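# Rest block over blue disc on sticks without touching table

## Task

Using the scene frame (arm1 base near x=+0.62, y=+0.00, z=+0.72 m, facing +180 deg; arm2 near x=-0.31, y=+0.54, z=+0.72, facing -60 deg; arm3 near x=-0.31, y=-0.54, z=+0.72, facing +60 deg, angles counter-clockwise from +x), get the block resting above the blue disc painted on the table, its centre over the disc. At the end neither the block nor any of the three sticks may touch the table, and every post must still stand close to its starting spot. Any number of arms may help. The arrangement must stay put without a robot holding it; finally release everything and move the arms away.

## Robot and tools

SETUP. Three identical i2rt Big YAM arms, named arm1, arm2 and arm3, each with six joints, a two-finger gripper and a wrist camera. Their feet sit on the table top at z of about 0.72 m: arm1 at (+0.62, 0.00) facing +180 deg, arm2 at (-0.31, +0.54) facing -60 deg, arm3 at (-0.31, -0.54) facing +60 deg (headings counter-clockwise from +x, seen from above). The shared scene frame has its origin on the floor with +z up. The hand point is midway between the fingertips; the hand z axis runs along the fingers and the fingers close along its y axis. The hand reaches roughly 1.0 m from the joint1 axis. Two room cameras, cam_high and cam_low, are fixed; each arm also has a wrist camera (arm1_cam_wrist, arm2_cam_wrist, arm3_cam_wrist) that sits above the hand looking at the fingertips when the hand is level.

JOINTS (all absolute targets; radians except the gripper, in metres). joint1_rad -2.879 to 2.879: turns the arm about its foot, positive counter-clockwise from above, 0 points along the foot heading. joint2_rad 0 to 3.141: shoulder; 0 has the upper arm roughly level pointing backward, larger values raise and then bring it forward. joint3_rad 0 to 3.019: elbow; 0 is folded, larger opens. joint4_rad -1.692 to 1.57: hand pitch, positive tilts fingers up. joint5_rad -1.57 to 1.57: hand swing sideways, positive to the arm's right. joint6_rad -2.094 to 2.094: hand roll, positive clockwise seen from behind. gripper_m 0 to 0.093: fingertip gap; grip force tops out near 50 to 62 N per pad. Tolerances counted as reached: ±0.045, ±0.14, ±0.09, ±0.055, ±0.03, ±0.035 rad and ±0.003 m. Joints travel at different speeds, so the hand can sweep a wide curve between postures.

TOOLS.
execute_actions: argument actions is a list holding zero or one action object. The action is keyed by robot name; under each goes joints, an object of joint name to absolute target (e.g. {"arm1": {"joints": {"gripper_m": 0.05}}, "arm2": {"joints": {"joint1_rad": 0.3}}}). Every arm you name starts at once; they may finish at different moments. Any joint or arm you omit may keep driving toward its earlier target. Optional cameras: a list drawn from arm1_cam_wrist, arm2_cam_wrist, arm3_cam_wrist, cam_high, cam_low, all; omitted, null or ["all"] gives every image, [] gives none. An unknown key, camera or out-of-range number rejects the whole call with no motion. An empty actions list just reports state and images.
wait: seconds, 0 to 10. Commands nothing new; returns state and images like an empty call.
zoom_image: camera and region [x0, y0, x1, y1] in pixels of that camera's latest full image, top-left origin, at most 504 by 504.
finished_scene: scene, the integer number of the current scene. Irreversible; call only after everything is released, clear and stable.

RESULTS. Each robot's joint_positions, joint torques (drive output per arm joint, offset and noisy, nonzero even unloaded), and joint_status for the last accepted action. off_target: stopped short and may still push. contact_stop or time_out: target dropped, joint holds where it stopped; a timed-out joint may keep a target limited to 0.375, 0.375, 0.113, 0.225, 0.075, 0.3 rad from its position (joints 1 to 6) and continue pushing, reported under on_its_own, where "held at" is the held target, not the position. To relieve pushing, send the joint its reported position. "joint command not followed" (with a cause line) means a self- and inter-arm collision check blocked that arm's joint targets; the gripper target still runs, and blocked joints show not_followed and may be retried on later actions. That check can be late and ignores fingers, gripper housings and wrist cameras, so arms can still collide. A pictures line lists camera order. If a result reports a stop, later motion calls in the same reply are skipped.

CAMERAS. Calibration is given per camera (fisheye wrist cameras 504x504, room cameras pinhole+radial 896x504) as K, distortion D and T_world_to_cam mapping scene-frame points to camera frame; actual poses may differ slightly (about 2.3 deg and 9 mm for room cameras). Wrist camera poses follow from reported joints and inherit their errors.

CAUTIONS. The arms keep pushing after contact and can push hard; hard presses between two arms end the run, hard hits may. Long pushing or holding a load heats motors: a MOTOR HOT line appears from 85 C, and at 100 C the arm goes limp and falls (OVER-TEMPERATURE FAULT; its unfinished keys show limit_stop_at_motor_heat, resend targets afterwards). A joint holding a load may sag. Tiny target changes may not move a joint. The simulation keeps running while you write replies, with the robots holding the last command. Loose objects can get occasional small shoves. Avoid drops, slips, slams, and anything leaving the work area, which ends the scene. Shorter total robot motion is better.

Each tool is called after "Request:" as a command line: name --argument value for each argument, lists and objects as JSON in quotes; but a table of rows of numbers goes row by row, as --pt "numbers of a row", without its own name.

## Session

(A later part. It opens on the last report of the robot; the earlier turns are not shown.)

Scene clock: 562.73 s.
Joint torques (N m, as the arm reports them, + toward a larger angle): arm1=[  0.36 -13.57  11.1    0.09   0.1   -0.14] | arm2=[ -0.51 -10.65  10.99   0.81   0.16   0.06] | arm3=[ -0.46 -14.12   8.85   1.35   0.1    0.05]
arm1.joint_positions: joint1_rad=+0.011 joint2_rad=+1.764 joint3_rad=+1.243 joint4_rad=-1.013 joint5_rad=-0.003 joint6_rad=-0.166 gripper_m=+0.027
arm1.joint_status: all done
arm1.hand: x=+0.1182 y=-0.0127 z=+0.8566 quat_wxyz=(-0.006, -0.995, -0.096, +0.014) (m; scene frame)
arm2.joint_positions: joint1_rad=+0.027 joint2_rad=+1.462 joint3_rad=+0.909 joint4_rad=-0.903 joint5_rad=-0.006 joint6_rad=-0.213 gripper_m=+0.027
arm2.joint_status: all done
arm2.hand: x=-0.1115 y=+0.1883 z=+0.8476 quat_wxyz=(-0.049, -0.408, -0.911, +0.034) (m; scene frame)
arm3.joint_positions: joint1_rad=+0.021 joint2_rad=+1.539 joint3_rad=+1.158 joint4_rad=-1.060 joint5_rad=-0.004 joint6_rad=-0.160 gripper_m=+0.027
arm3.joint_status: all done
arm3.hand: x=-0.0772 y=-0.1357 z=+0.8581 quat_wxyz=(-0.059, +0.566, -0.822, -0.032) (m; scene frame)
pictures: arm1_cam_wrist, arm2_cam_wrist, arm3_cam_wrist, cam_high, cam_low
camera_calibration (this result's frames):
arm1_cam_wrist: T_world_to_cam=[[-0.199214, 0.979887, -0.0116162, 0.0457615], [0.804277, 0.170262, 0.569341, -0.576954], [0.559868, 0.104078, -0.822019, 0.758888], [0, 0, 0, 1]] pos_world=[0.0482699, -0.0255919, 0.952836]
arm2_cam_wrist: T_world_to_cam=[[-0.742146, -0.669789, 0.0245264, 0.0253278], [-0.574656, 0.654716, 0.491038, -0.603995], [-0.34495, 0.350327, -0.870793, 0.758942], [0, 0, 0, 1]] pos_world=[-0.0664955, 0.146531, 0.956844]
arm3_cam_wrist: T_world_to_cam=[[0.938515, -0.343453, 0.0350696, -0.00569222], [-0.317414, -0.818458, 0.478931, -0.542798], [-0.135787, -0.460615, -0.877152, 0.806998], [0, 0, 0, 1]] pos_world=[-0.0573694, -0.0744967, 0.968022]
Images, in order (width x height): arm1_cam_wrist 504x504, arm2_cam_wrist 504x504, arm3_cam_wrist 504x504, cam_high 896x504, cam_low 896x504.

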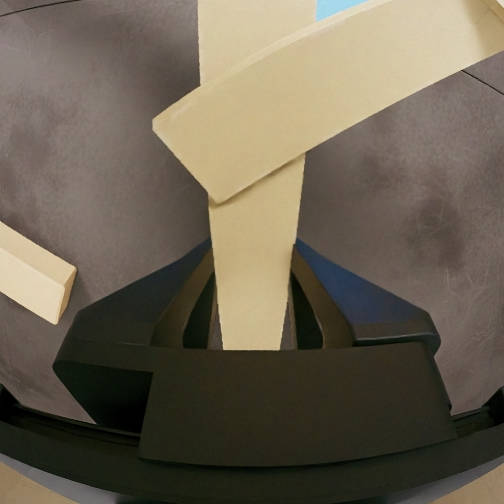

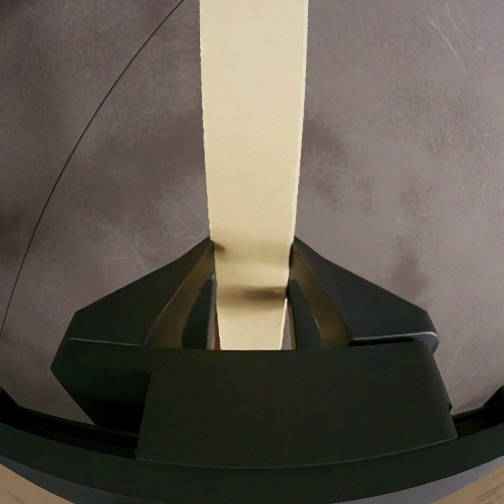

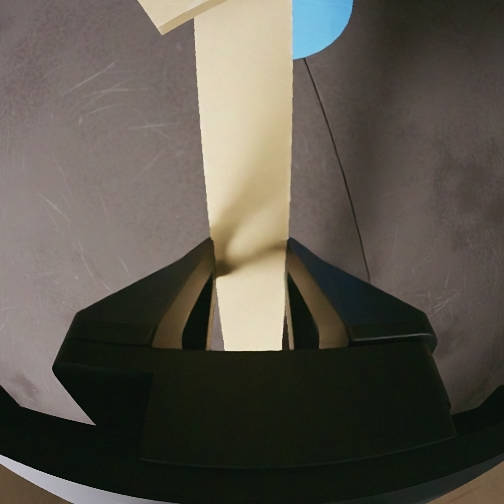

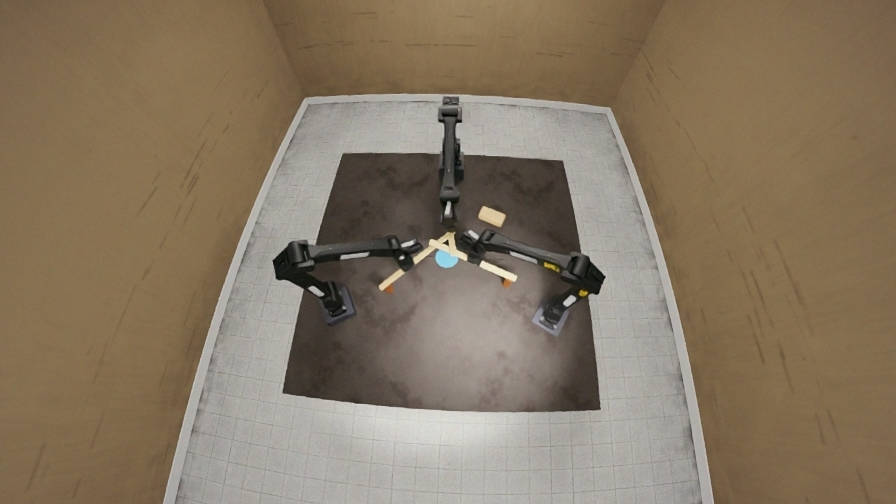

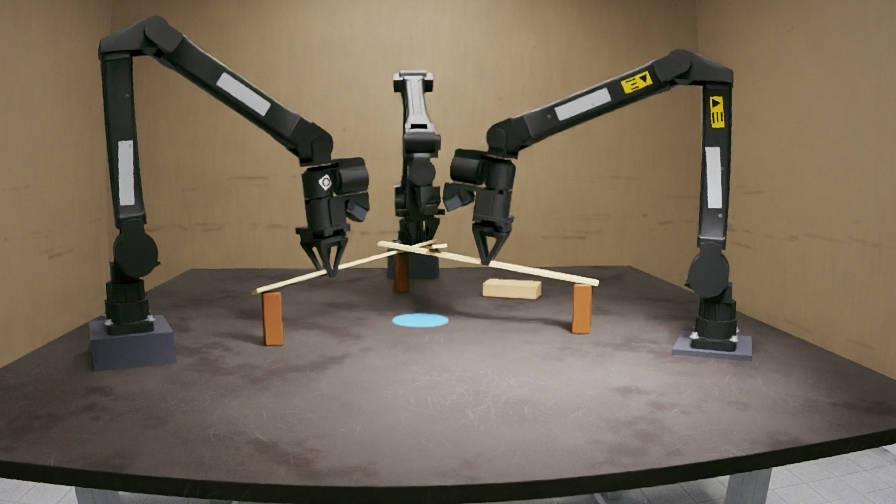

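Request:
execute_actions --actions '[{"arm1":{"joints":{"gripper_m":0.04}},"arm2":{"joints":{"gripper_m":0.04}},"arm3":{"joints":{"gripper_m":0.04}}}]'

Request:
zoom_image --camera "cam_low" --region '[230, 190, 630, 350]'

Scene clock: 568.77 s.
Joint torques (N m, as the arm reports them, + toward a larger angle): arm1=[ -0.14 -13.14  10.93   0.26   0.08  -0.13] | arm2=[ -0.05 -11.35  10.36   0.83   0.04   0.07] | arm3=[ -0.57 -14.13   8.81   1.28   0.06   0.04]
arm1.joint_positions: joint1_rad=+0.011 joint2_rad=+1.764 joint3_rad=+1.245 joint4_rad=-1.013 joint5_rad=-0.003 joint6_rad=-0.166 gripper_m=+0.040
arm1.joint_status: all done
arm1.hand: x=+0.1176 y=-0.0126 z=+0.8569 quat_wxyz=(-0.006, -0.995, -0.096, +0.015) (m; scene frame)
arm2.joint_positions: joint1_rad=+0.027 joint2_rad=+1.462 joint3_rad=+0.920 joint4_rad=-0.903 joint5_rad=-0.003 joint6_rad=-0.213 gripper_m=+0.040
arm2.joint_status: all done
arm2.hand: x=-0.1101 y=+0.1839 z=+0.8513 quat_wxyz=(-0.052, -0.408, -0.911, +0.039) (m; scene frame)
arm3.joint_positions: joint1_rad=+0.021 joint2_rad=+1.539 joint3_rad=+1.158 joint4_rad=-1.060 joint5_rad=-0.002 joint6_rad=-0.160 gripper_m=+0.040
arm3.joint_status: all done
arm3.hand: x=-0.0770 y=-0.1358 z=+0.8581 quat_wxyz=(-0.059, +0.566, -0.822, -0.031) (m; scene frame)
pictures: arm1_cam_wrist, arm2_cam_wrist, arm3_cam_wrist, cam_high, cam_low
camera_calibration (this result's frames):
arm1_cam_wrist: T_world_to_cam=[[-0.199204, 0.979896, -0.0110422, 0.0450934], [0.804937, 0.170043, 0.568473, -0.575972], [0.558922, 0.104354, -0.822628, 0.760148], [0, 0, 0, 1]] pos_world=[0.0477406, -0.0255714, 0.953241]
arm2_cam_wrist: T_world_to_cam=[[-0.742978, -0.66864, 0.0300778, 0.0183566], [-0.574925, 0.660563, 0.482822, -0.596197], [-0.342703, 0.341434, -0.875202, 0.769831], [0, 0, 0, 1]] pos_world=[-0.0653069, 0.143253, 0.961062]
arm3_cam_wrist: T_world_to_cam=[[0.938428, -0.343576, 0.0361858, -0.00686711], [-0.318009, -0.818137, 0.479085, -0.542958], [-0.134997, -0.461094, -0.877023, 0.80686], [0, 0, 0, 1]] pos_world=[-0.0572976, -0.0745357, 0.968006]
Images, in order (width x height): arm1_cam_wrist 504x504, arm2_cam_wrist 504x504, arm3_cam_wrist 504x504, cam_high 896x504, cam_low 896x504.

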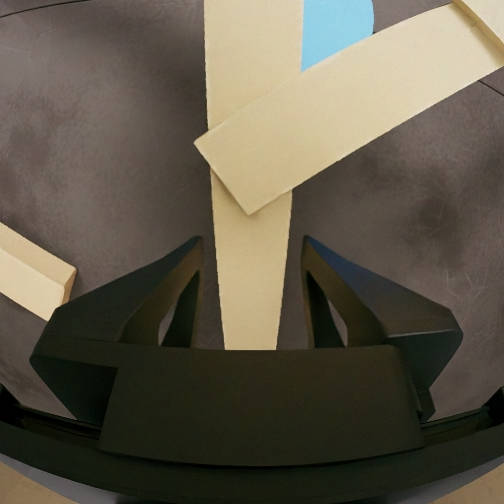

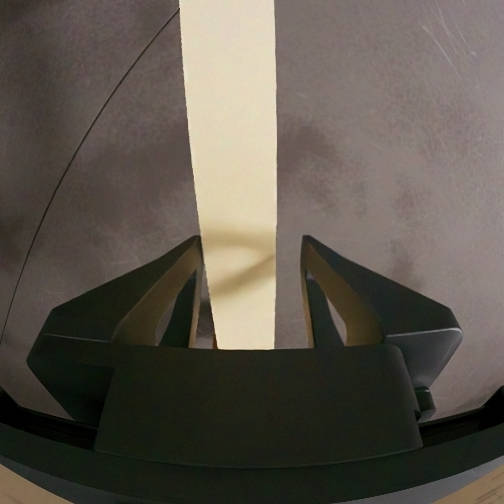

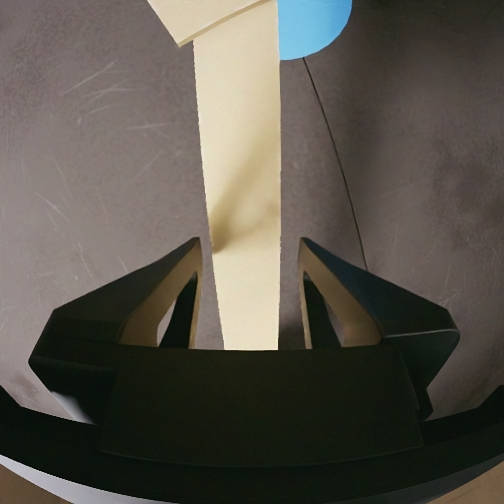

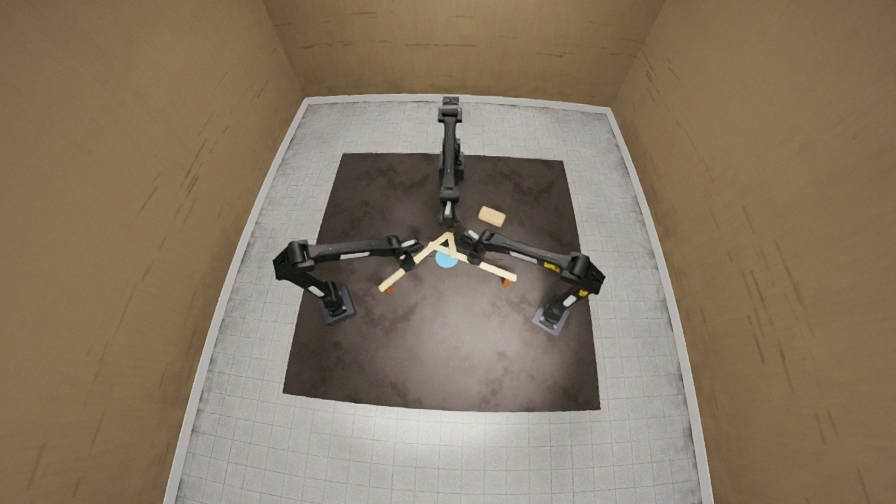

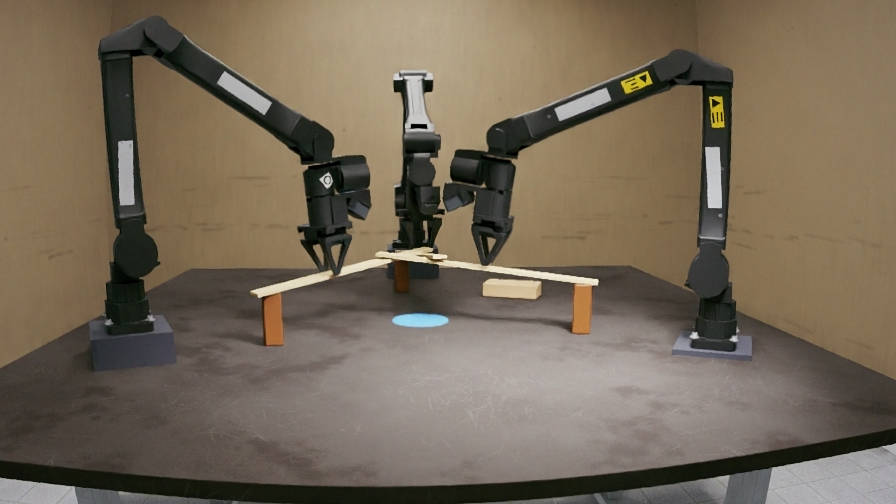

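Region (230, 190, 630, 350) of cam_low's 896x504 image, scaled by 1.260, with more detail than that image has; it fills the top 202 rows of this view, and the rest is white.

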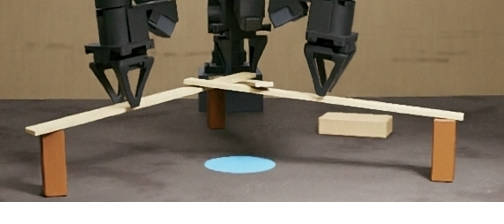

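Request:
execute_actions --actions '[{"arm1":{"joints":{"joint2_rad":1.45,"gripper_m":0.09}},"arm2":{"joints":{"gripper_m":0.05}},"arm3":{"joints":{"joint2_rad":0.9}}}]'

Request:
zoom_image --camera "cam_high" --region '[370, 180, 530, 310]'

Scene clock: 575.60 s.
Joint torques (N m, as the arm reports them, + toward a larger angle): arm1=[ -0.05 -10.86  10.86   0.95   0.09  -0.13] | arm2=[ -0.09 -11.23  10.3    0.84   0.04   0.07] | arm3=[-0.44 -5.01 10.44  2.43  0.07  0.06]
arm1.joint_positions: joint1_rad=+0.011 joint2_rad=+1.442 joint3_rad=+1.268 joint4_rad=-1.013 joint5_rad=-0.003 joint6_rad=-0.166 gripper_m=+0.090
arm1.joint_status: all done
arm1.hand: x=+0.1093 y=-0.0110 z=+1.0238 quat_wxyz=(+0.006, -0.978, -0.094, +0.186) (m; scene frame)
arm2.joint_positions: joint1_rad=+0.027 joint2_rad=+1.462 joint3_rad=+0.920 joint4_rad=-0.903 joint5_rad=-0.003 joint6_rad=-0.213 gripper_m=+0.050
arm2.joint_status: all done
arm2.hand: x=-0.1101 y=+0.1839 z=+0.8513 quat_wxyz=(-0.052, -0.408, -0.911, +0.039) (m; scene frame)
arm3.joint_positions: joint1_rad=+0.021 joint2_rad=+0.887 joint3_rad=+1.155 joint4_rad=-1.059 joint5_rad=-0.002 joint6_rad=-0.160 gripper_m=+0.040
arm3.joint_status: all done
arm3.hand: x=-0.1208 y=-0.2128 z=+1.1253 quat_wxyz=(-0.344, +0.524, -0.762, -0.166) (m; scene frame)
pictures: arm1_cam_wrist, arm2_cam_wrist, arm3_cam_wrist, cam_high, cam_low
camera_calibration (this result's frames):
arm1_cam_wrist: T_world_to_cam=[[-0.188914, 0.980834, 0.0477059, -0.017612], [0.95028, 0.170351, 0.260668, -0.365232], [0.247546, 0.0945779, -0.964249, 1.08073], [0, 0, 0, 1]] pos_world=[0.0762163, -0.0227208, 1.13813]
arm2_cam_wrist: T_world_to_cam=[[-0.742978, -0.66864, 0.0300778, 0.0183566], [-0.574925, 0.660563, 0.482822, -0.596197], [-0.342703, 0.341434, -0.875202, 0.769831], [0, 0, 0, 1]] pos_world=[-0.0653069, 0.143253, 0.961062]
arm3_cam_wrist: T_world_to_cam=[[0.909173, -0.394633, 0.132925, -0.125233], [-0.3765, -0.915393, -0.142487, -0.0761593], [0.177909, 0.0794992, -0.98083, 1.26938], [0, 0, 0, 1]] pos_world=[-0.14065, -0.220052, 1.25085]
Images, in order (width x height): arm1_cam_wrist 504x504, arm2_cam_wrist 504x504, arm3_cam_wrist 504x504, cam_high 896x504, cam_low 896x504.

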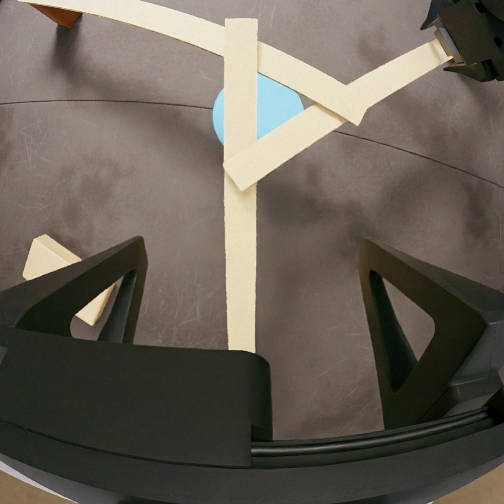

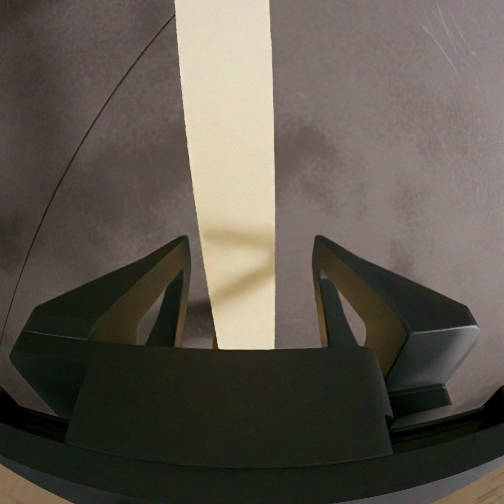

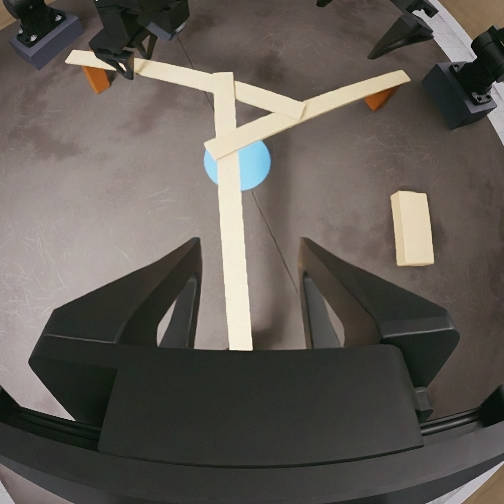

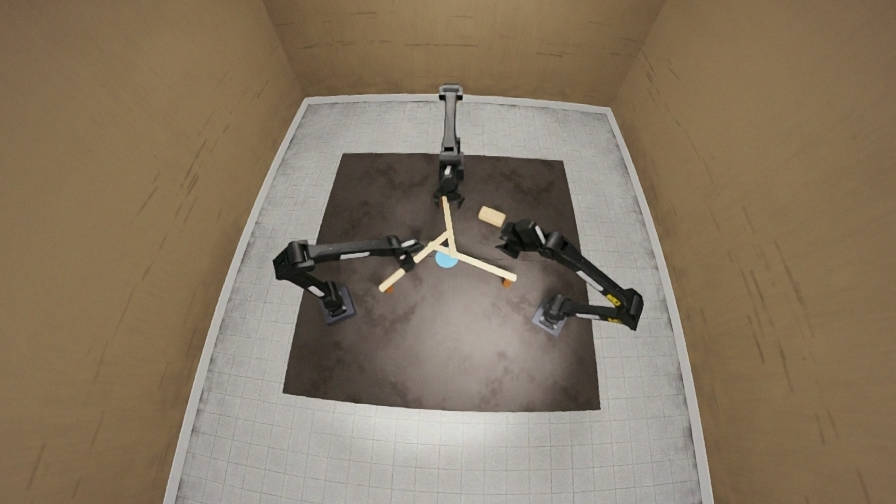

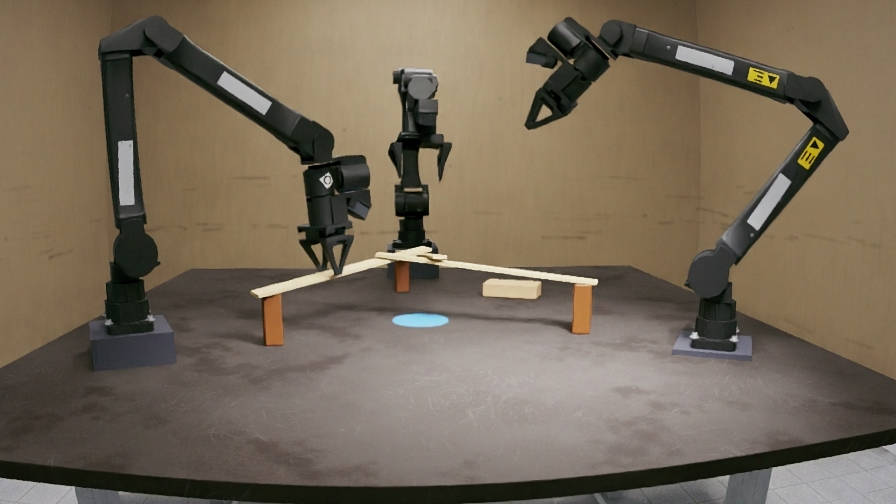

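Region (370, 180, 530, 310) of cam_high's 896x504 image, scaled by 3.150, with more detail than that image has; it fills the top 410 rows of this view, and the rest is white.

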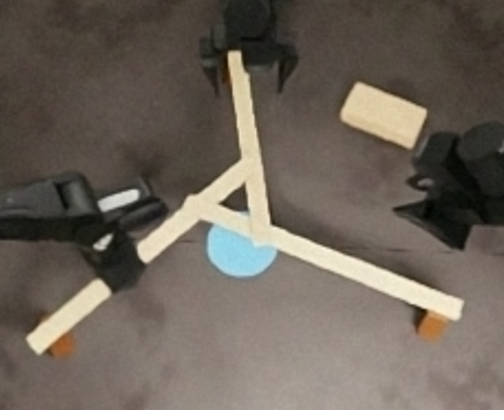

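Request:
execute_actions --actions '[{"arm1":{"joints":{"joint1_rad":0.59,"joint6_rad":-0.54,"joint3_rad":1.15,"gripper_m":0.093}},"arm3":{"joints":{"joint2_rad":0.6,"joint3_rad":0.9}}}]' --cameras '[]'

Request:
execute_actions --actions '[{"arm1":{"joints":{"joint2_rad":1.70,"joint3_rad":1.02,"joint4_rad":-0.853}}}]' --cameras '["arm1_cam_wrist","cam_low"]'

Scene clock: 594.83 s.
Joint torques (N m, as the arm reports them, + toward a larger angle): arm1=[  0.35 -11.51   9.19   0.64  -0.03  -0.21] | arm2=[ -0.1  -11.22  10.27   0.84   0.04   0.07] | arm3=[-0.29 -1.04  9.17  2.43  0.07  0.06]
arm1.joint_positions: joint1_rad=+0.592 joint2_rad=+1.453 joint3_rad=+1.136 joint4_rad=-1.013 joint5_rad=+0.000 joint6_rad=-0.530 gripper_m=+0.093
arm1.joint_status: all done
arm1.hand: x=+0.2354 y=-0.2642 z=+0.9642 quat_wxyz=(-0.012, -0.837, -0.534, +0.119) (m; scene frame)
arm2.joint_positions: joint1_rad=+0.027 joint2_rad=+1.462 joint3_rad=+0.920 joint4_rad=-0.903 joint5_rad=-0.003 joint6_rad=-0.213 gripper_m=+0.050
arm2.joint_status: not commanded
arm2.hand: x=-0.1101 y=+0.1839 z=+0.8513 quat_wxyz=(-0.052, -0.408, -0.911, +0.039) (m; scene frame)
arm3.joint_positions: joint1_rad=+0.021 joint2_rad=+0.590 joint3_rad=+0.913 joint4_rad=-1.057 joint5_rad=-0.002 joint6_rad=-0.160 gripper_m=+0.040
arm3.joint_status: all done
arm3.hand: x=-0.1643 y=-0.2878 z=+1.0864 quat_wxyz=(-0.368, +0.517, -0.752, -0.177) (m; scene frame)
pictures: none
No camera images: the call's "cameras" was empty. Leave "cameras" out to get every camera's image.

Scene clock: 595.93 s.
Joint torques (N m, as the arm reports them, + toward a larger angle): arm1=[  0.43 -14.72   7.71   0.75  -0.03  -0.21] | arm2=[ -0.03 -11.23  10.31   0.84   0.04   0.07] | arm3=[-0.47 -1.02  9.17  2.4   0.06  0.06]
arm1.joint_positions: joint1_rad=+0.592 joint2_rad=+1.727 joint3_rad=+0.999 joint4_rad=-0.864 joint5_rad=+0.000 joint6_rad=-0.530 gripper_m=+0.093
arm1.joint_status: all done
arm1.hand: x=+0.2688 y=-0.2439 z=+0.8013 quat_wxyz=(-0.007, -0.842, -0.539, -0.012) (m; scene frame)
arm2.joint_positions: joint1_rad=+0.027 joint2_rad=+1.462 joint3_rad=+0.920 joint4_rad=-0.903 joint5_rad=-0.003 joint6_rad=-0.213 gripper_m=+0.050
arm2.joint_status: not commanded
arm2.hand: x=-0.1101 y=+0.1839 z=+0.8513 quat_wxyz=(-0.052, -0.408, -0.911, +0.039) (m; scene frame)
arm3.joint_positions: joint1_rad=+0.021 joint2_rad=+0.590 joint3_rad=+0.913 joint4_rad=-1.057 joint5_rad=-0.002 joint6_rad=-0.160 gripper_m=+0.040
arm3.joint_status: not commanded
arm3.hand: x=-0.1643 y=-0.2878 z=+1.0864 quat_wxyz=(-0.368, +0.517, -0.752, -0.177) (m; scene frame)
pictures: arm1_cam_wrist, cam_low
camera_calibration (this result's frames):
arm1_cam_wrist: T_world_to_cam=[[-0.91056, 0.412508, -0.0267926, 0.366666], [0.314527, 0.733421, 0.602633, -0.384891], [0.268241, 0.540306, -0.797569, 0.818328], [0, 0, 0, 1]] pos_world=[0.235421, -0.311113, 0.894445]
Images, in order (width x height): arm1_cam_wrist 504x504, cam_low 896x504.

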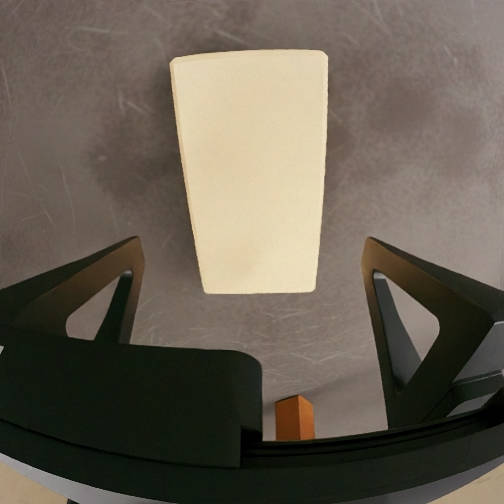

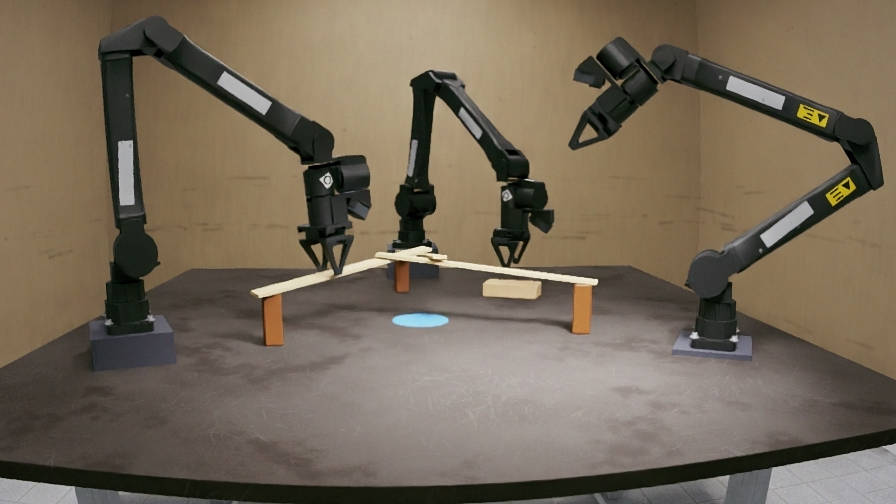

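Request:
execute_actions --actions '[{"arm1":{"joints":{"joint2_rad":1.82,"joint3_rad":0.97,"joint4_rad":-0.70,"joint6_rad":-0.58}}}]' --cameras '["arm1_cam_wrist"]'

Scene clock: 603.50 s.
Joint torques (N m, as the arm reports them, + toward a larger angle): arm1=[  0.53 -13.65   5.92   0.84  -0.03  -0.19] | arm2=[ -0.11 -11.15  10.29   0.86   0.04   0.07] | arm3=[-0.52 -1.18  9.19  2.38  0.06  0.06]
arm1.joint_positions: joint1_rad=+0.592 joint2_rad=+1.825 joint3_rad=+0.962 joint4_rad=-0.712 joint5_rad=+0.000 joint6_rad=-0.570 gripper_m=+0.093
arm1.joint_status: all done
arm1.hand: x=+0.2673 y=-0.2458 z=+0.7512 quat_wxyz=(-0.008, -0.832, -0.555, -0.003) (m; scene frame)
arm2.joint_positions: joint1_rad=+0.027 joint2_rad=+1.462 joint3_rad=+0.920 joint4_rad=-0.903 joint5_rad=-0.003 joint6_rad=-0.213 gripper_m=+0.050
arm2.joint_status: not commanded
arm2.hand: x=-0.1101 y=+0.1839 z=+0.8513 quat_wxyz=(-0.052, -0.408, -0.911, +0.039) (m; scene frame)
arm3.joint_positions: joint1_rad=+0.021 joint2_rad=+0.590 joint3_rad=+0.913 joint4_rad=-1.057 joint5_rad=-0.002 joint6_rad=-0.160 gripper_m=+0.040
arm3.joint_status: not commanded
arm3.hand: x=-0.1643 y=-0.2878 z=+1.0864 quat_wxyz=(-0.368, +0.517, -0.752, -0.177) (m; scene frame)
pictures: arm1_cam_wrist
camera_calibration (this result's frames):
arm1_cam_wrist: T_world_to_cam=[[-0.926561, 0.375709, -0.0180876, 0.353471], [0.293286, 0.751729, 0.590666, -0.333662], [0.235516, 0.541984, -0.806713, 0.795823], [0, 0, 0, 1]] pos_world=[0.237942, -0.313302, 0.845477]
Images, in order (width x height): arm1_cam_wrist 504x504.

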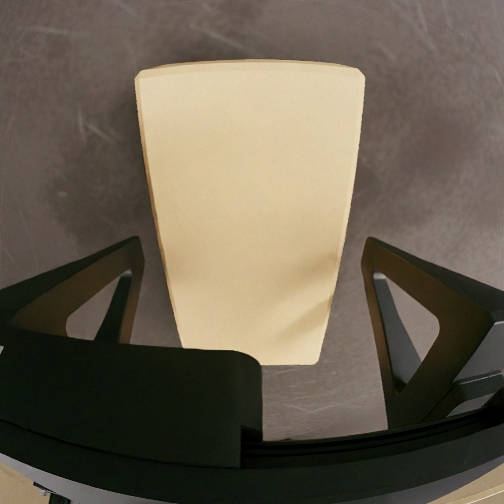

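Request:
execute_actions --actions '[{"arm1":{"joints":{"gripper_m":0.05}},"arm2":{"joints":{"joint2_rad":1.2}}}]' --cameras '[]'

Request:
execute_actions --actions '[{"arm1":{"joints":{"joint2_rad":1.6,"joint3_rad":1.33,"joint4_rad":-1.275,"joint6_rad":-0.18}},"arm2":{"joints":{"joint2_rad":0.6}}}]' --cameras '[]'

Request:
execute_actions --actions '[{"arm1":{"joints":{"joint1_rad":-0.005,"joint2_rad":1.92,"joint3_rad":1.68}}}]'

Scene clock: 622.87 s.
Joint torques (N m, as the arm reports them, + toward a larger angle): arm1=[  0.4  -13.49   5.92   0.81  -0.04  -0.21] | arm2=[-0.13 -8.37 10.95  1.26  0.05  0.06] | arm3=[-0.53 -1.08  9.19  2.4   0.06  0.06]
arm1.joint_positions: joint1_rad=+0.592 joint2_rad=+1.825 joint3_rad=+0.962 joint4_rad=-0.710 joint5_rad=-0.001 joint6_rad=-0.571 gripper_m=+0.069
arm1.joint_status: gripper_m off_target (ended at +0.069, target +0.050)
arm1.hand: x=+0.2670 y=-0.2461 z=+0.7512 quat_wxyz=(-0.008, -0.831, -0.556, -0.002) (m; scene frame)
arm2.joint_positions: joint1_rad=+0.027 joint2_rad=+1.198 joint3_rad=+0.928 joint4_rad=-0.903 joint5_rad=-0.003 joint6_rad=-0.213 gripper_m=+0.050
arm2.joint_status: all done
arm2.hand: x=-0.1079 y=+0.1808 z=+0.9574 quat_wxyz=(-0.161, -0.400, -0.894, +0.119) (m; scene frame)
arm3.joint_positions: joint1_rad=+0.021 joint2_rad=+0.590 joint3_rad=+0.913 joint4_rad=-1.057 joint5_rad=-0.002 joint6_rad=-0.160 gripper_m=+0.040
arm3.joint_status: not commanded
arm3.hand: x=-0.1643 y=-0.2878 z=+1.0864 quat_wxyz=(-0.368, +0.517, -0.752, -0.177) (m; scene frame)
pictures: none
No camera images: the call's "cameras" was empty. Leave "cameras" out to get every camera's image.

Scene clock: 624.30 s.
Joint torques (N m, as the arm reports them, + toward a larger angle): arm1=[  0.14 -13.34   9.31  -0.09   0.    -0.01] | arm2=[-0.07  0.11 11.29  1.97  0.04  0.08] | arm3=[-0.47 -1.02  9.18  2.42  0.06  0.06]
arm1.joint_positions: joint1_rad=+0.592 joint2_rad=+1.605 joint3_rad=+1.311 joint4_rad=-1.266 joint5_rad=-0.001 joint6_rad=-0.190 gripper_m=+0.069
arm1.joint_status: all done
arm1.hand: x=+0.2319 y=-0.2669 z=+0.9574 quat_wxyz=(-0.009, -0.921, -0.389, +0.003) (m; scene frame)
arm2.joint_positions: joint1_rad=+0.027 joint2_rad=+0.596 joint3_rad=+0.928 joint4_rad=-0.903 joint5_rad=-0.003 joint6_rad=-0.213 gripper_m=+0.050
arm2.joint_status: all done
arm2.hand: x=-0.1550 y=+0.2655 z=+1.1682 quat_wxyz=(-0.387, -0.357, -0.800, +0.286) (m; scene frame)
arm3.joint_positions: joint1_rad=+0.021 joint2_rad=+0.590 joint3_rad=+0.913 joint4_rad=-1.057 joint5_rad=-0.002 joint6_rad=-0.160 gripper_m=+0.040
arm3.joint_status: not commanded
arm3.hand: x=-0.1643 y=-0.2878 z=+1.0864 quat_wxyz=(-0.368, +0.517, -0.752, -0.177) (m; scene frame)
pictures: none
No camera images: the call's "cameras" was empty. Leave "cameras" out to get every camera's image.

Scene clock: 625.87 s.
Joint torques (N m, as the arm reports them, + toward a larger angle): arm1=[  0.94 -19.18  12.32   0.02  -0.1   -0.02] | arm2=[-0.15 -0.03 11.26  1.96  0.05  0.09] | arm3=[-0.52 -1.11  9.21  2.36  0.06  0.06]
arm1.joint_positions: joint1_rad=-0.007 joint2_rad=+1.953 joint3_rad=+1.619 joint4_rad=-1.271 joint5_rad=+0.001 joint6_rad=-0.187 gripper_m=+0.069
arm1.joint_status: all done
arm1.hand: x=+0.0409 y=-0.0035 z=+0.8879 quat_wxyz=(-0.007, -0.995, -0.098, -0.022) (m; scene frame)
arm2.joint_positions: joint1_rad=+0.027 joint2_rad=+0.596 joint3_rad=+0.928 joint4_rad=-0.903 joint5_rad=-0.003 joint6_rad=-0.213 gripper_m=+0.050
arm2.joint_status: not commanded
arm2.hand: x=-0.1550 y=+0.2655 z=+1.1682 quat_wxyz=(-0.387, -0.357, -0.800, +0.286) (m; scene frame)
arm3.joint_positions: joint1_rad=+0.021 joint2_rad=+0.590 joint3_rad=+0.913 joint4_rad=-1.057 joint5_rad=-0.002 joint6_rad=-0.160 gripper_m=+0.040
arm3.joint_status: not commanded
arm3.hand: x=-0.1643 y=-0.2878 z=+1.0864 quat_wxyz=(-0.368, +0.517, -0.752, -0.177) (m; scene frame)
pictures: arm1_cam_wrist, arm2_cam_wrist, arm3_cam_wrist, cam_high, cam_low
camera_calibration (this result's frames):
arm1_cam_wrist: T_world_to_cam=[[-0.201891, 0.97919, -0.0206535, 0.0298385], [0.760808, 0.170075, 0.626295, -0.582936], [0.616775, 0.11073, -0.779312, 0.786686], [0, 0, 0, 1]] pos_world=[-0.0356819, -0.0171847, 0.978781]
arm2_cam_wrist: T_world_to_cam=[[-0.790778, -0.583074, 0.186264, -0.182593], [-0.608094, 0.713572, -0.347903, 0.122312], [0.0699402, -0.38838, -0.918841, 1.31264], [0, 0, 0, 1]] pos_world=[-0.16182, 0.31606, 1.28267]
arm3_cam_wrist: T_world_to_cam=[[0.905146, -0.40162, 0.139326, -0.119649], [-0.371691, -0.906758, -0.199087, -0.102005], [0.206293, 0.128416, -0.970027, 1.25193], [0, 0, 0, 1]] pos_world=[-0.187878, -0.301315, 1.21077]
Images, in order (width x height): arm1_cam_wrist 504x504, arm2_cam_wrist 504x504, arm3_cam_wrist 504x504, cam_high 896x504, cam_low 896x504.

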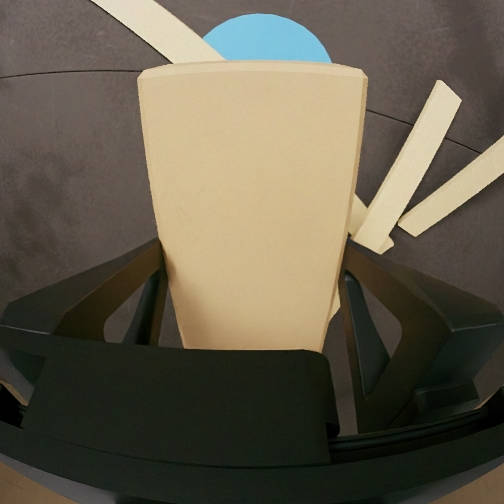

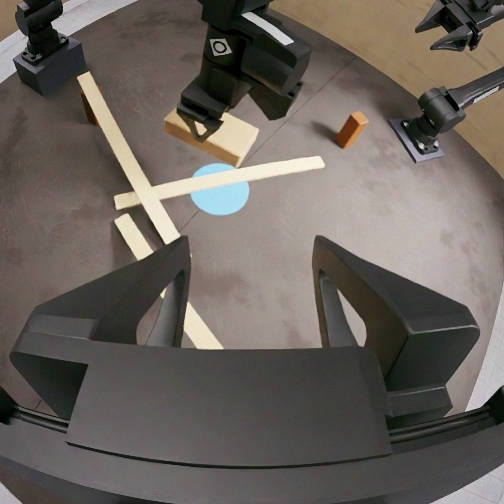

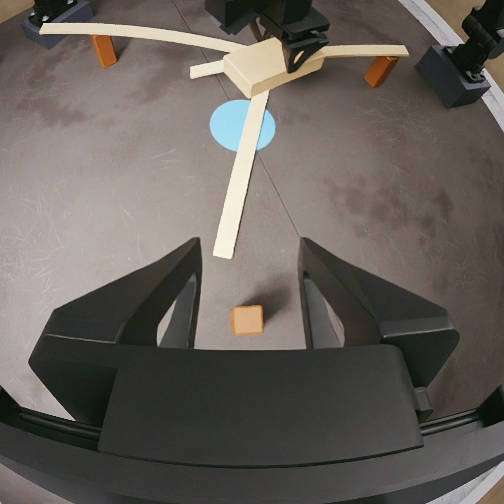

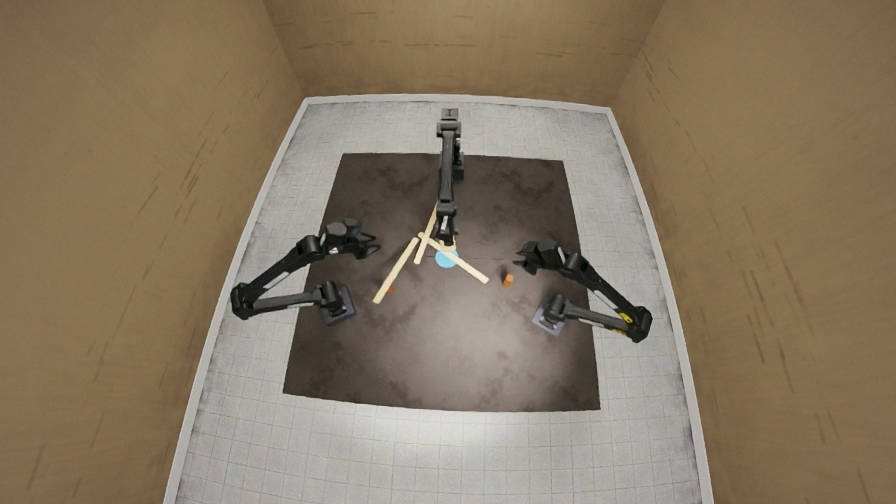

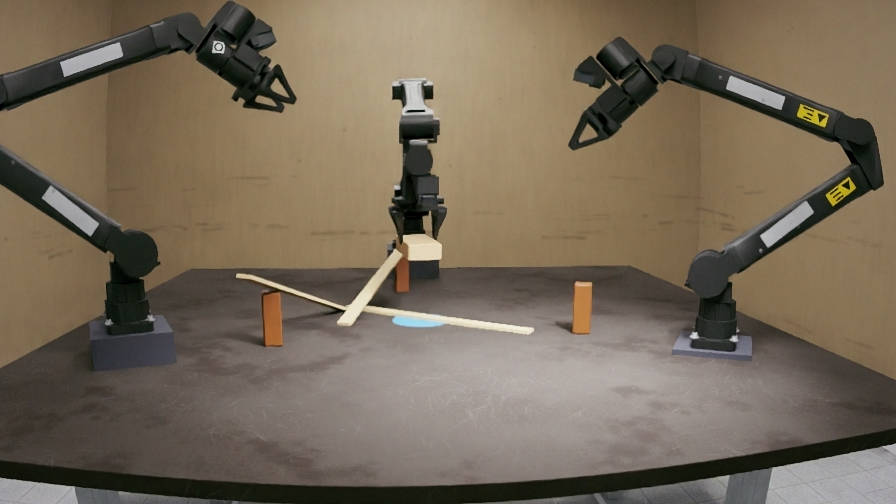

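Request:
execute_actions --actions '[{"arm1":{"joints":{"joint1_rad":0.59,"joint2_rad":1.7,"joint3_rad":1.1,"joint4_rad":-0.95,"joint6_rad":-0.58}}}]' --cameras '["cam_high","cam_low","arm2_cam_wrist","arm3_cam_wrist"]'

Request:
zoom_image --camera "cam_high" --region '[360, 170, 530, 320]'

Scene clock: 657.07 s.
Joint torques (N m, as the arm reports them, + toward a larger angle): arm1=[ -0.64 -14.69   8.94   0.59   0.01  -0.22] | arm2=[-0.03 -0.02 11.28  1.96  0.06  0.09] | arm3=[-0.48 -1.08  9.17  2.4   0.06  0.05]
arm1.joint_positions: joint1_rad=+0.601 joint2_rad=+1.719 joint3_rad=+1.069 joint4_rad=-0.958 joint5_rad=-0.002 joint6_rad=-0.570 gripper_m=+0.069
arm1.joint_status: all done
arm1.hand: x=+0.2610 y=-0.2538 z=+0.8253 quat_wxyz=(-0.008, -0.829, -0.559, -0.020) (m; scene frame)
arm2.joint_positions: joint1_rad=+0.027 joint2_rad=+0.596 joint3_rad=+0.928 joint4_rad=-0.903 joint5_rad=-0.003 joint6_rad=-0.213 gripper_m=+0.050
arm2.joint_status: not commanded
arm2.hand: x=-0.1550 y=+0.2655 z=+1.1682 quat_wxyz=(-0.387, -0.357, -0.800, +0.286) (m; scene frame)
arm3.joint_positions: joint1_rad=+0.021 joint2_rad=+0.590 joint3_rad=+0.913 joint4_rad=-1.057 joint5_rad=-0.002 joint6_rad=-0.160 gripper_m=+0.040
arm3.joint_status: not commanded
arm3.hand: x=-0.1643 y=-0.2878 z=+1.0864 quat_wxyz=(-0.368, +0.517, -0.752, -0.177) (m; scene frame)
pictures: arm2_cam_wrist, arm3_cam_wrist, cam_high, cam_low
camera_calibration (this result's frames):
arm2_cam_wrist: T_world_to_cam=[[-0.790778, -0.583074, 0.186264, -0.182593], [-0.608094, 0.713572, -0.347903, 0.122312], [0.0699402, -0.38838, -0.918841, 1.31264], [0, 0, 0, 1]] pos_world=[-0.16182, 0.31606, 1.28267]
arm3_cam_wrist: T_world_to_cam=[[0.905146, -0.40162, 0.139326, -0.119649], [-0.371691, -0.906758, -0.199087, -0.102005], [0.206293, 0.128416, -0.970027, 1.25193], [0, 0, 0, 1]] pos_world=[-0.187878, -0.301315, 1.21077]
Images, in order (width x height): arm2_cam_wrist 504x504, arm3_cam_wrist 504x504, cam_high 896x504, cam_low 896x504.

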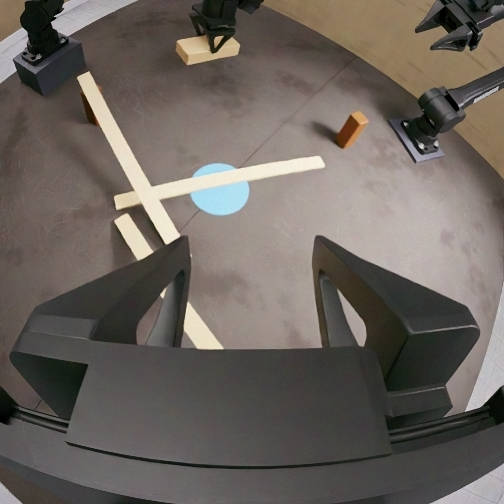

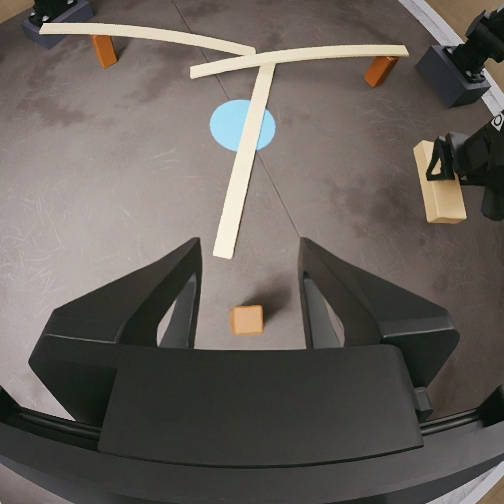

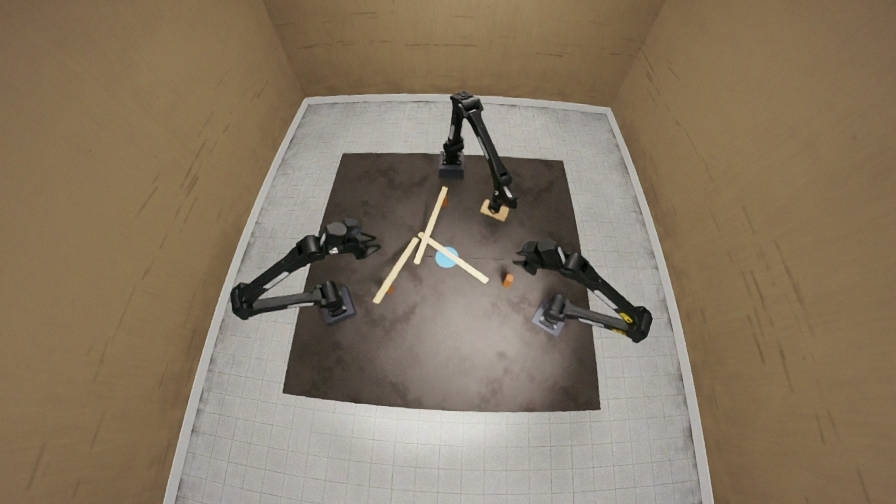

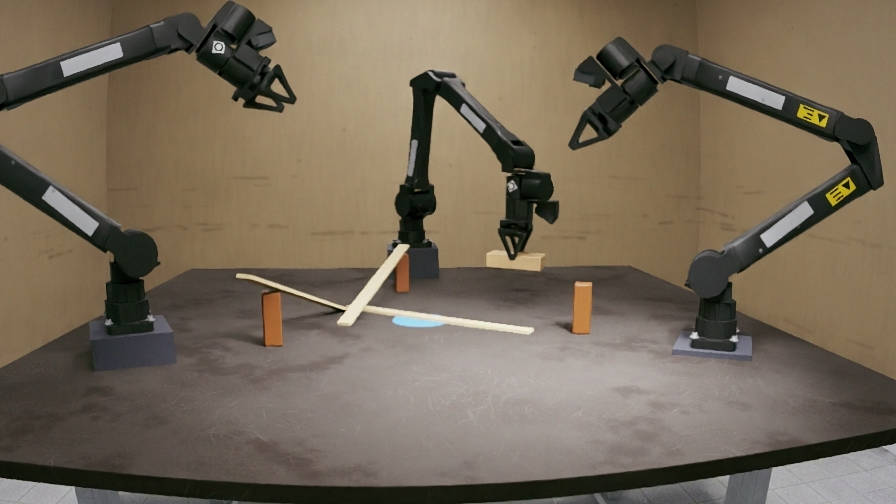

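Region (360, 170, 530, 320) of cam_high's 896x504 image, scaled by 2.965, with more detail than that image has; it fills the top 445 rows of this view, and the rest is white.

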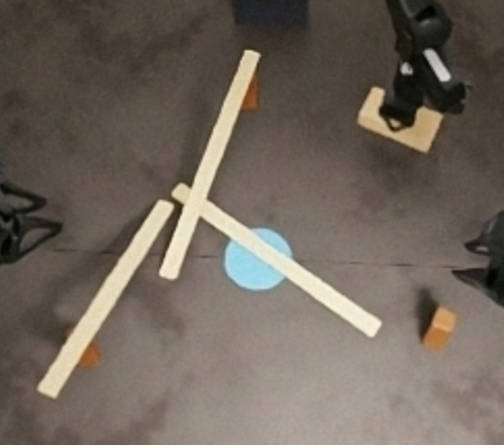

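Request:
execute_actions --actions '[{"arm1":{"joints":{"joint2_rad":1.81,"joint3_rad":0.985,"joint4_rad":-0.71}},"arm2":{"joints":{"joint1_rad":0.187,"joint2_rad":1.535,"joint3_rad":1.04,"joint4_rad":-1.275,"joint5_rad":0.16,"joint6_rad":-0.58,"gripper_m":0.07}},"arm3":{"joints":{"joint1_rad":0.016,"joint2_rad":1.90,"joint3_rad":1.53,"joint4_rad":-1.135,"joint6_rad":0.095,"gripper_m":0.07}}}]' --cameras '["cam_low","arm2_cam_wrist","arm3_cam_wrist"]'

Scene clock: 688.77 s.
Joint torques (N m, as the arm reports them, + toward a larger angle): arm1=[ -0.18 -14.07   6.76   0.89  -0.02  -0.22] | arm2=[  1.95 -11.83   8.66  -0.14   0.13  -0.12] | arm3=[ -0.44 -21.87  11.37   0.33   0.08   0.07]
arm1.joint_positions: joint1_rad=+0.600 joint2_rad=+1.827 joint3_rad=+0.966 joint4_rad=-0.723 joint5_rad=+0.000 joint6_rad=-0.570 gripper_m=+0.069
arm1.joint_status: all done
arm1.hand: x=+0.2700 y=-0.2480 z=+0.7513 quat_wxyz=(-0.007, -0.829, -0.559, -0.008) (m; scene frame)
arm2.joint_positions: joint1_rad=+0.179 joint2_rad=+1.542 joint3_rad=+1.004 joint4_rad=-1.265 joint5_rad=+0.157 joint6_rad=-0.571 gripper_m=+0.070
arm2.joint_status: all done
arm2.hand: x=-0.1146 y=+0.2452 z=+0.8557 quat_wxyz=(+0.138, -0.155, -0.978, -0.017) (m; scene frame)
arm3.joint_positions: joint1_rad=+0.021 joint2_rad=+1.914 joint3_rad=+1.499 joint4_rad=-1.132 joint5_rad=-0.002 joint6_rad=+0.084 gripper_m=+0.070
arm3.joint_status: all done
arm3.hand: x=-0.0248 y=-0.0453 z=+0.7973 quat_wxyz=(-0.010, +0.463, -0.886, -0.010) (m; scene frame)
pictures: arm2_cam_wrist, arm3_cam_wrist, cam_low
camera_calibration (this result's frames):
arm2_cam_wrist: T_world_to_cam=[[-0.302241, -0.953193, 0.00855896, 0.194516], [-0.582962, 0.191937, 0.789503, -0.789817], [-0.754192, 0.233631, -0.613687, 0.506714], [0, 0, 0, 1]] pos_world=[-0.019483, 0.218622, 0.932862]
arm3_cam_wrist: T_world_to_cam=[[0.830283, -0.557237, 0.0108568, -0.0147578], [-0.463141, -0.678982, 0.569635, -0.49272], [-0.31005, -0.477986, -0.821826, 0.753148], [0, 0, 0, 1]] pos_world=[0.0175677, 0.0172226, 0.899788]
Images, in order (width x height): arm2_cam_wrist 504x504, arm3_cam_wrist 504x504, cam_low 896x504.

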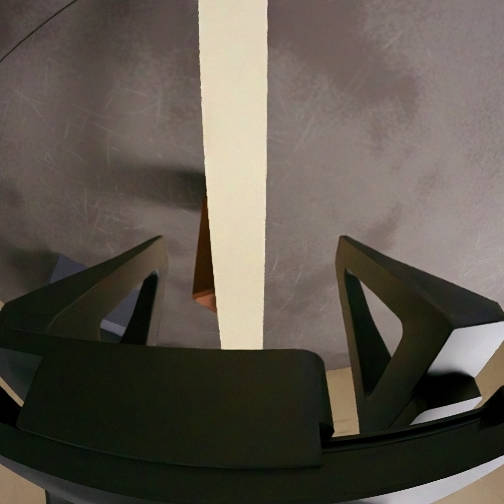

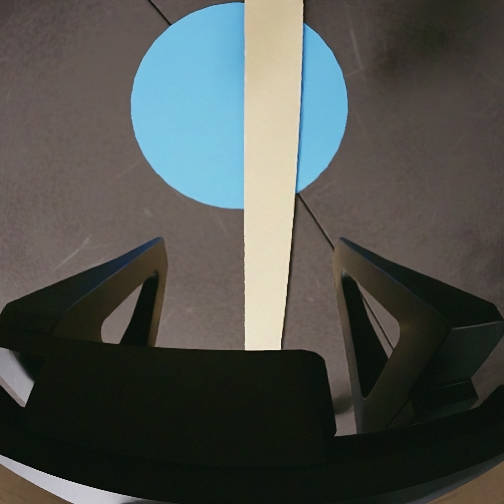

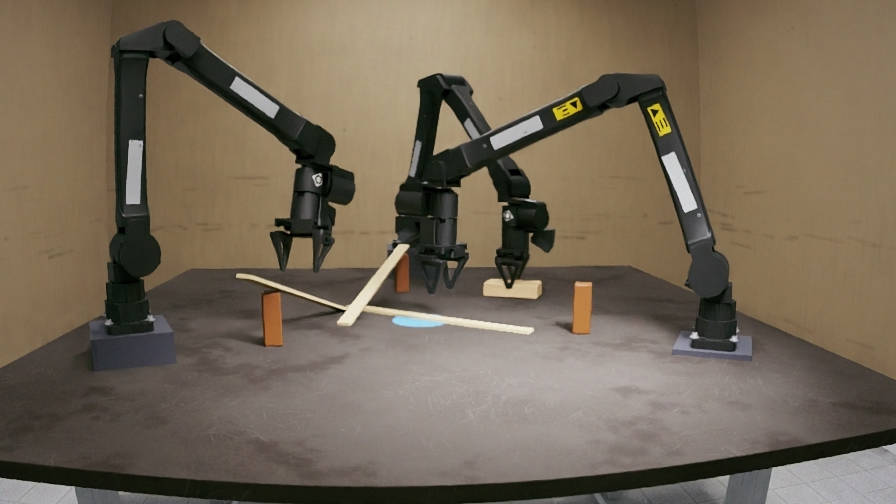

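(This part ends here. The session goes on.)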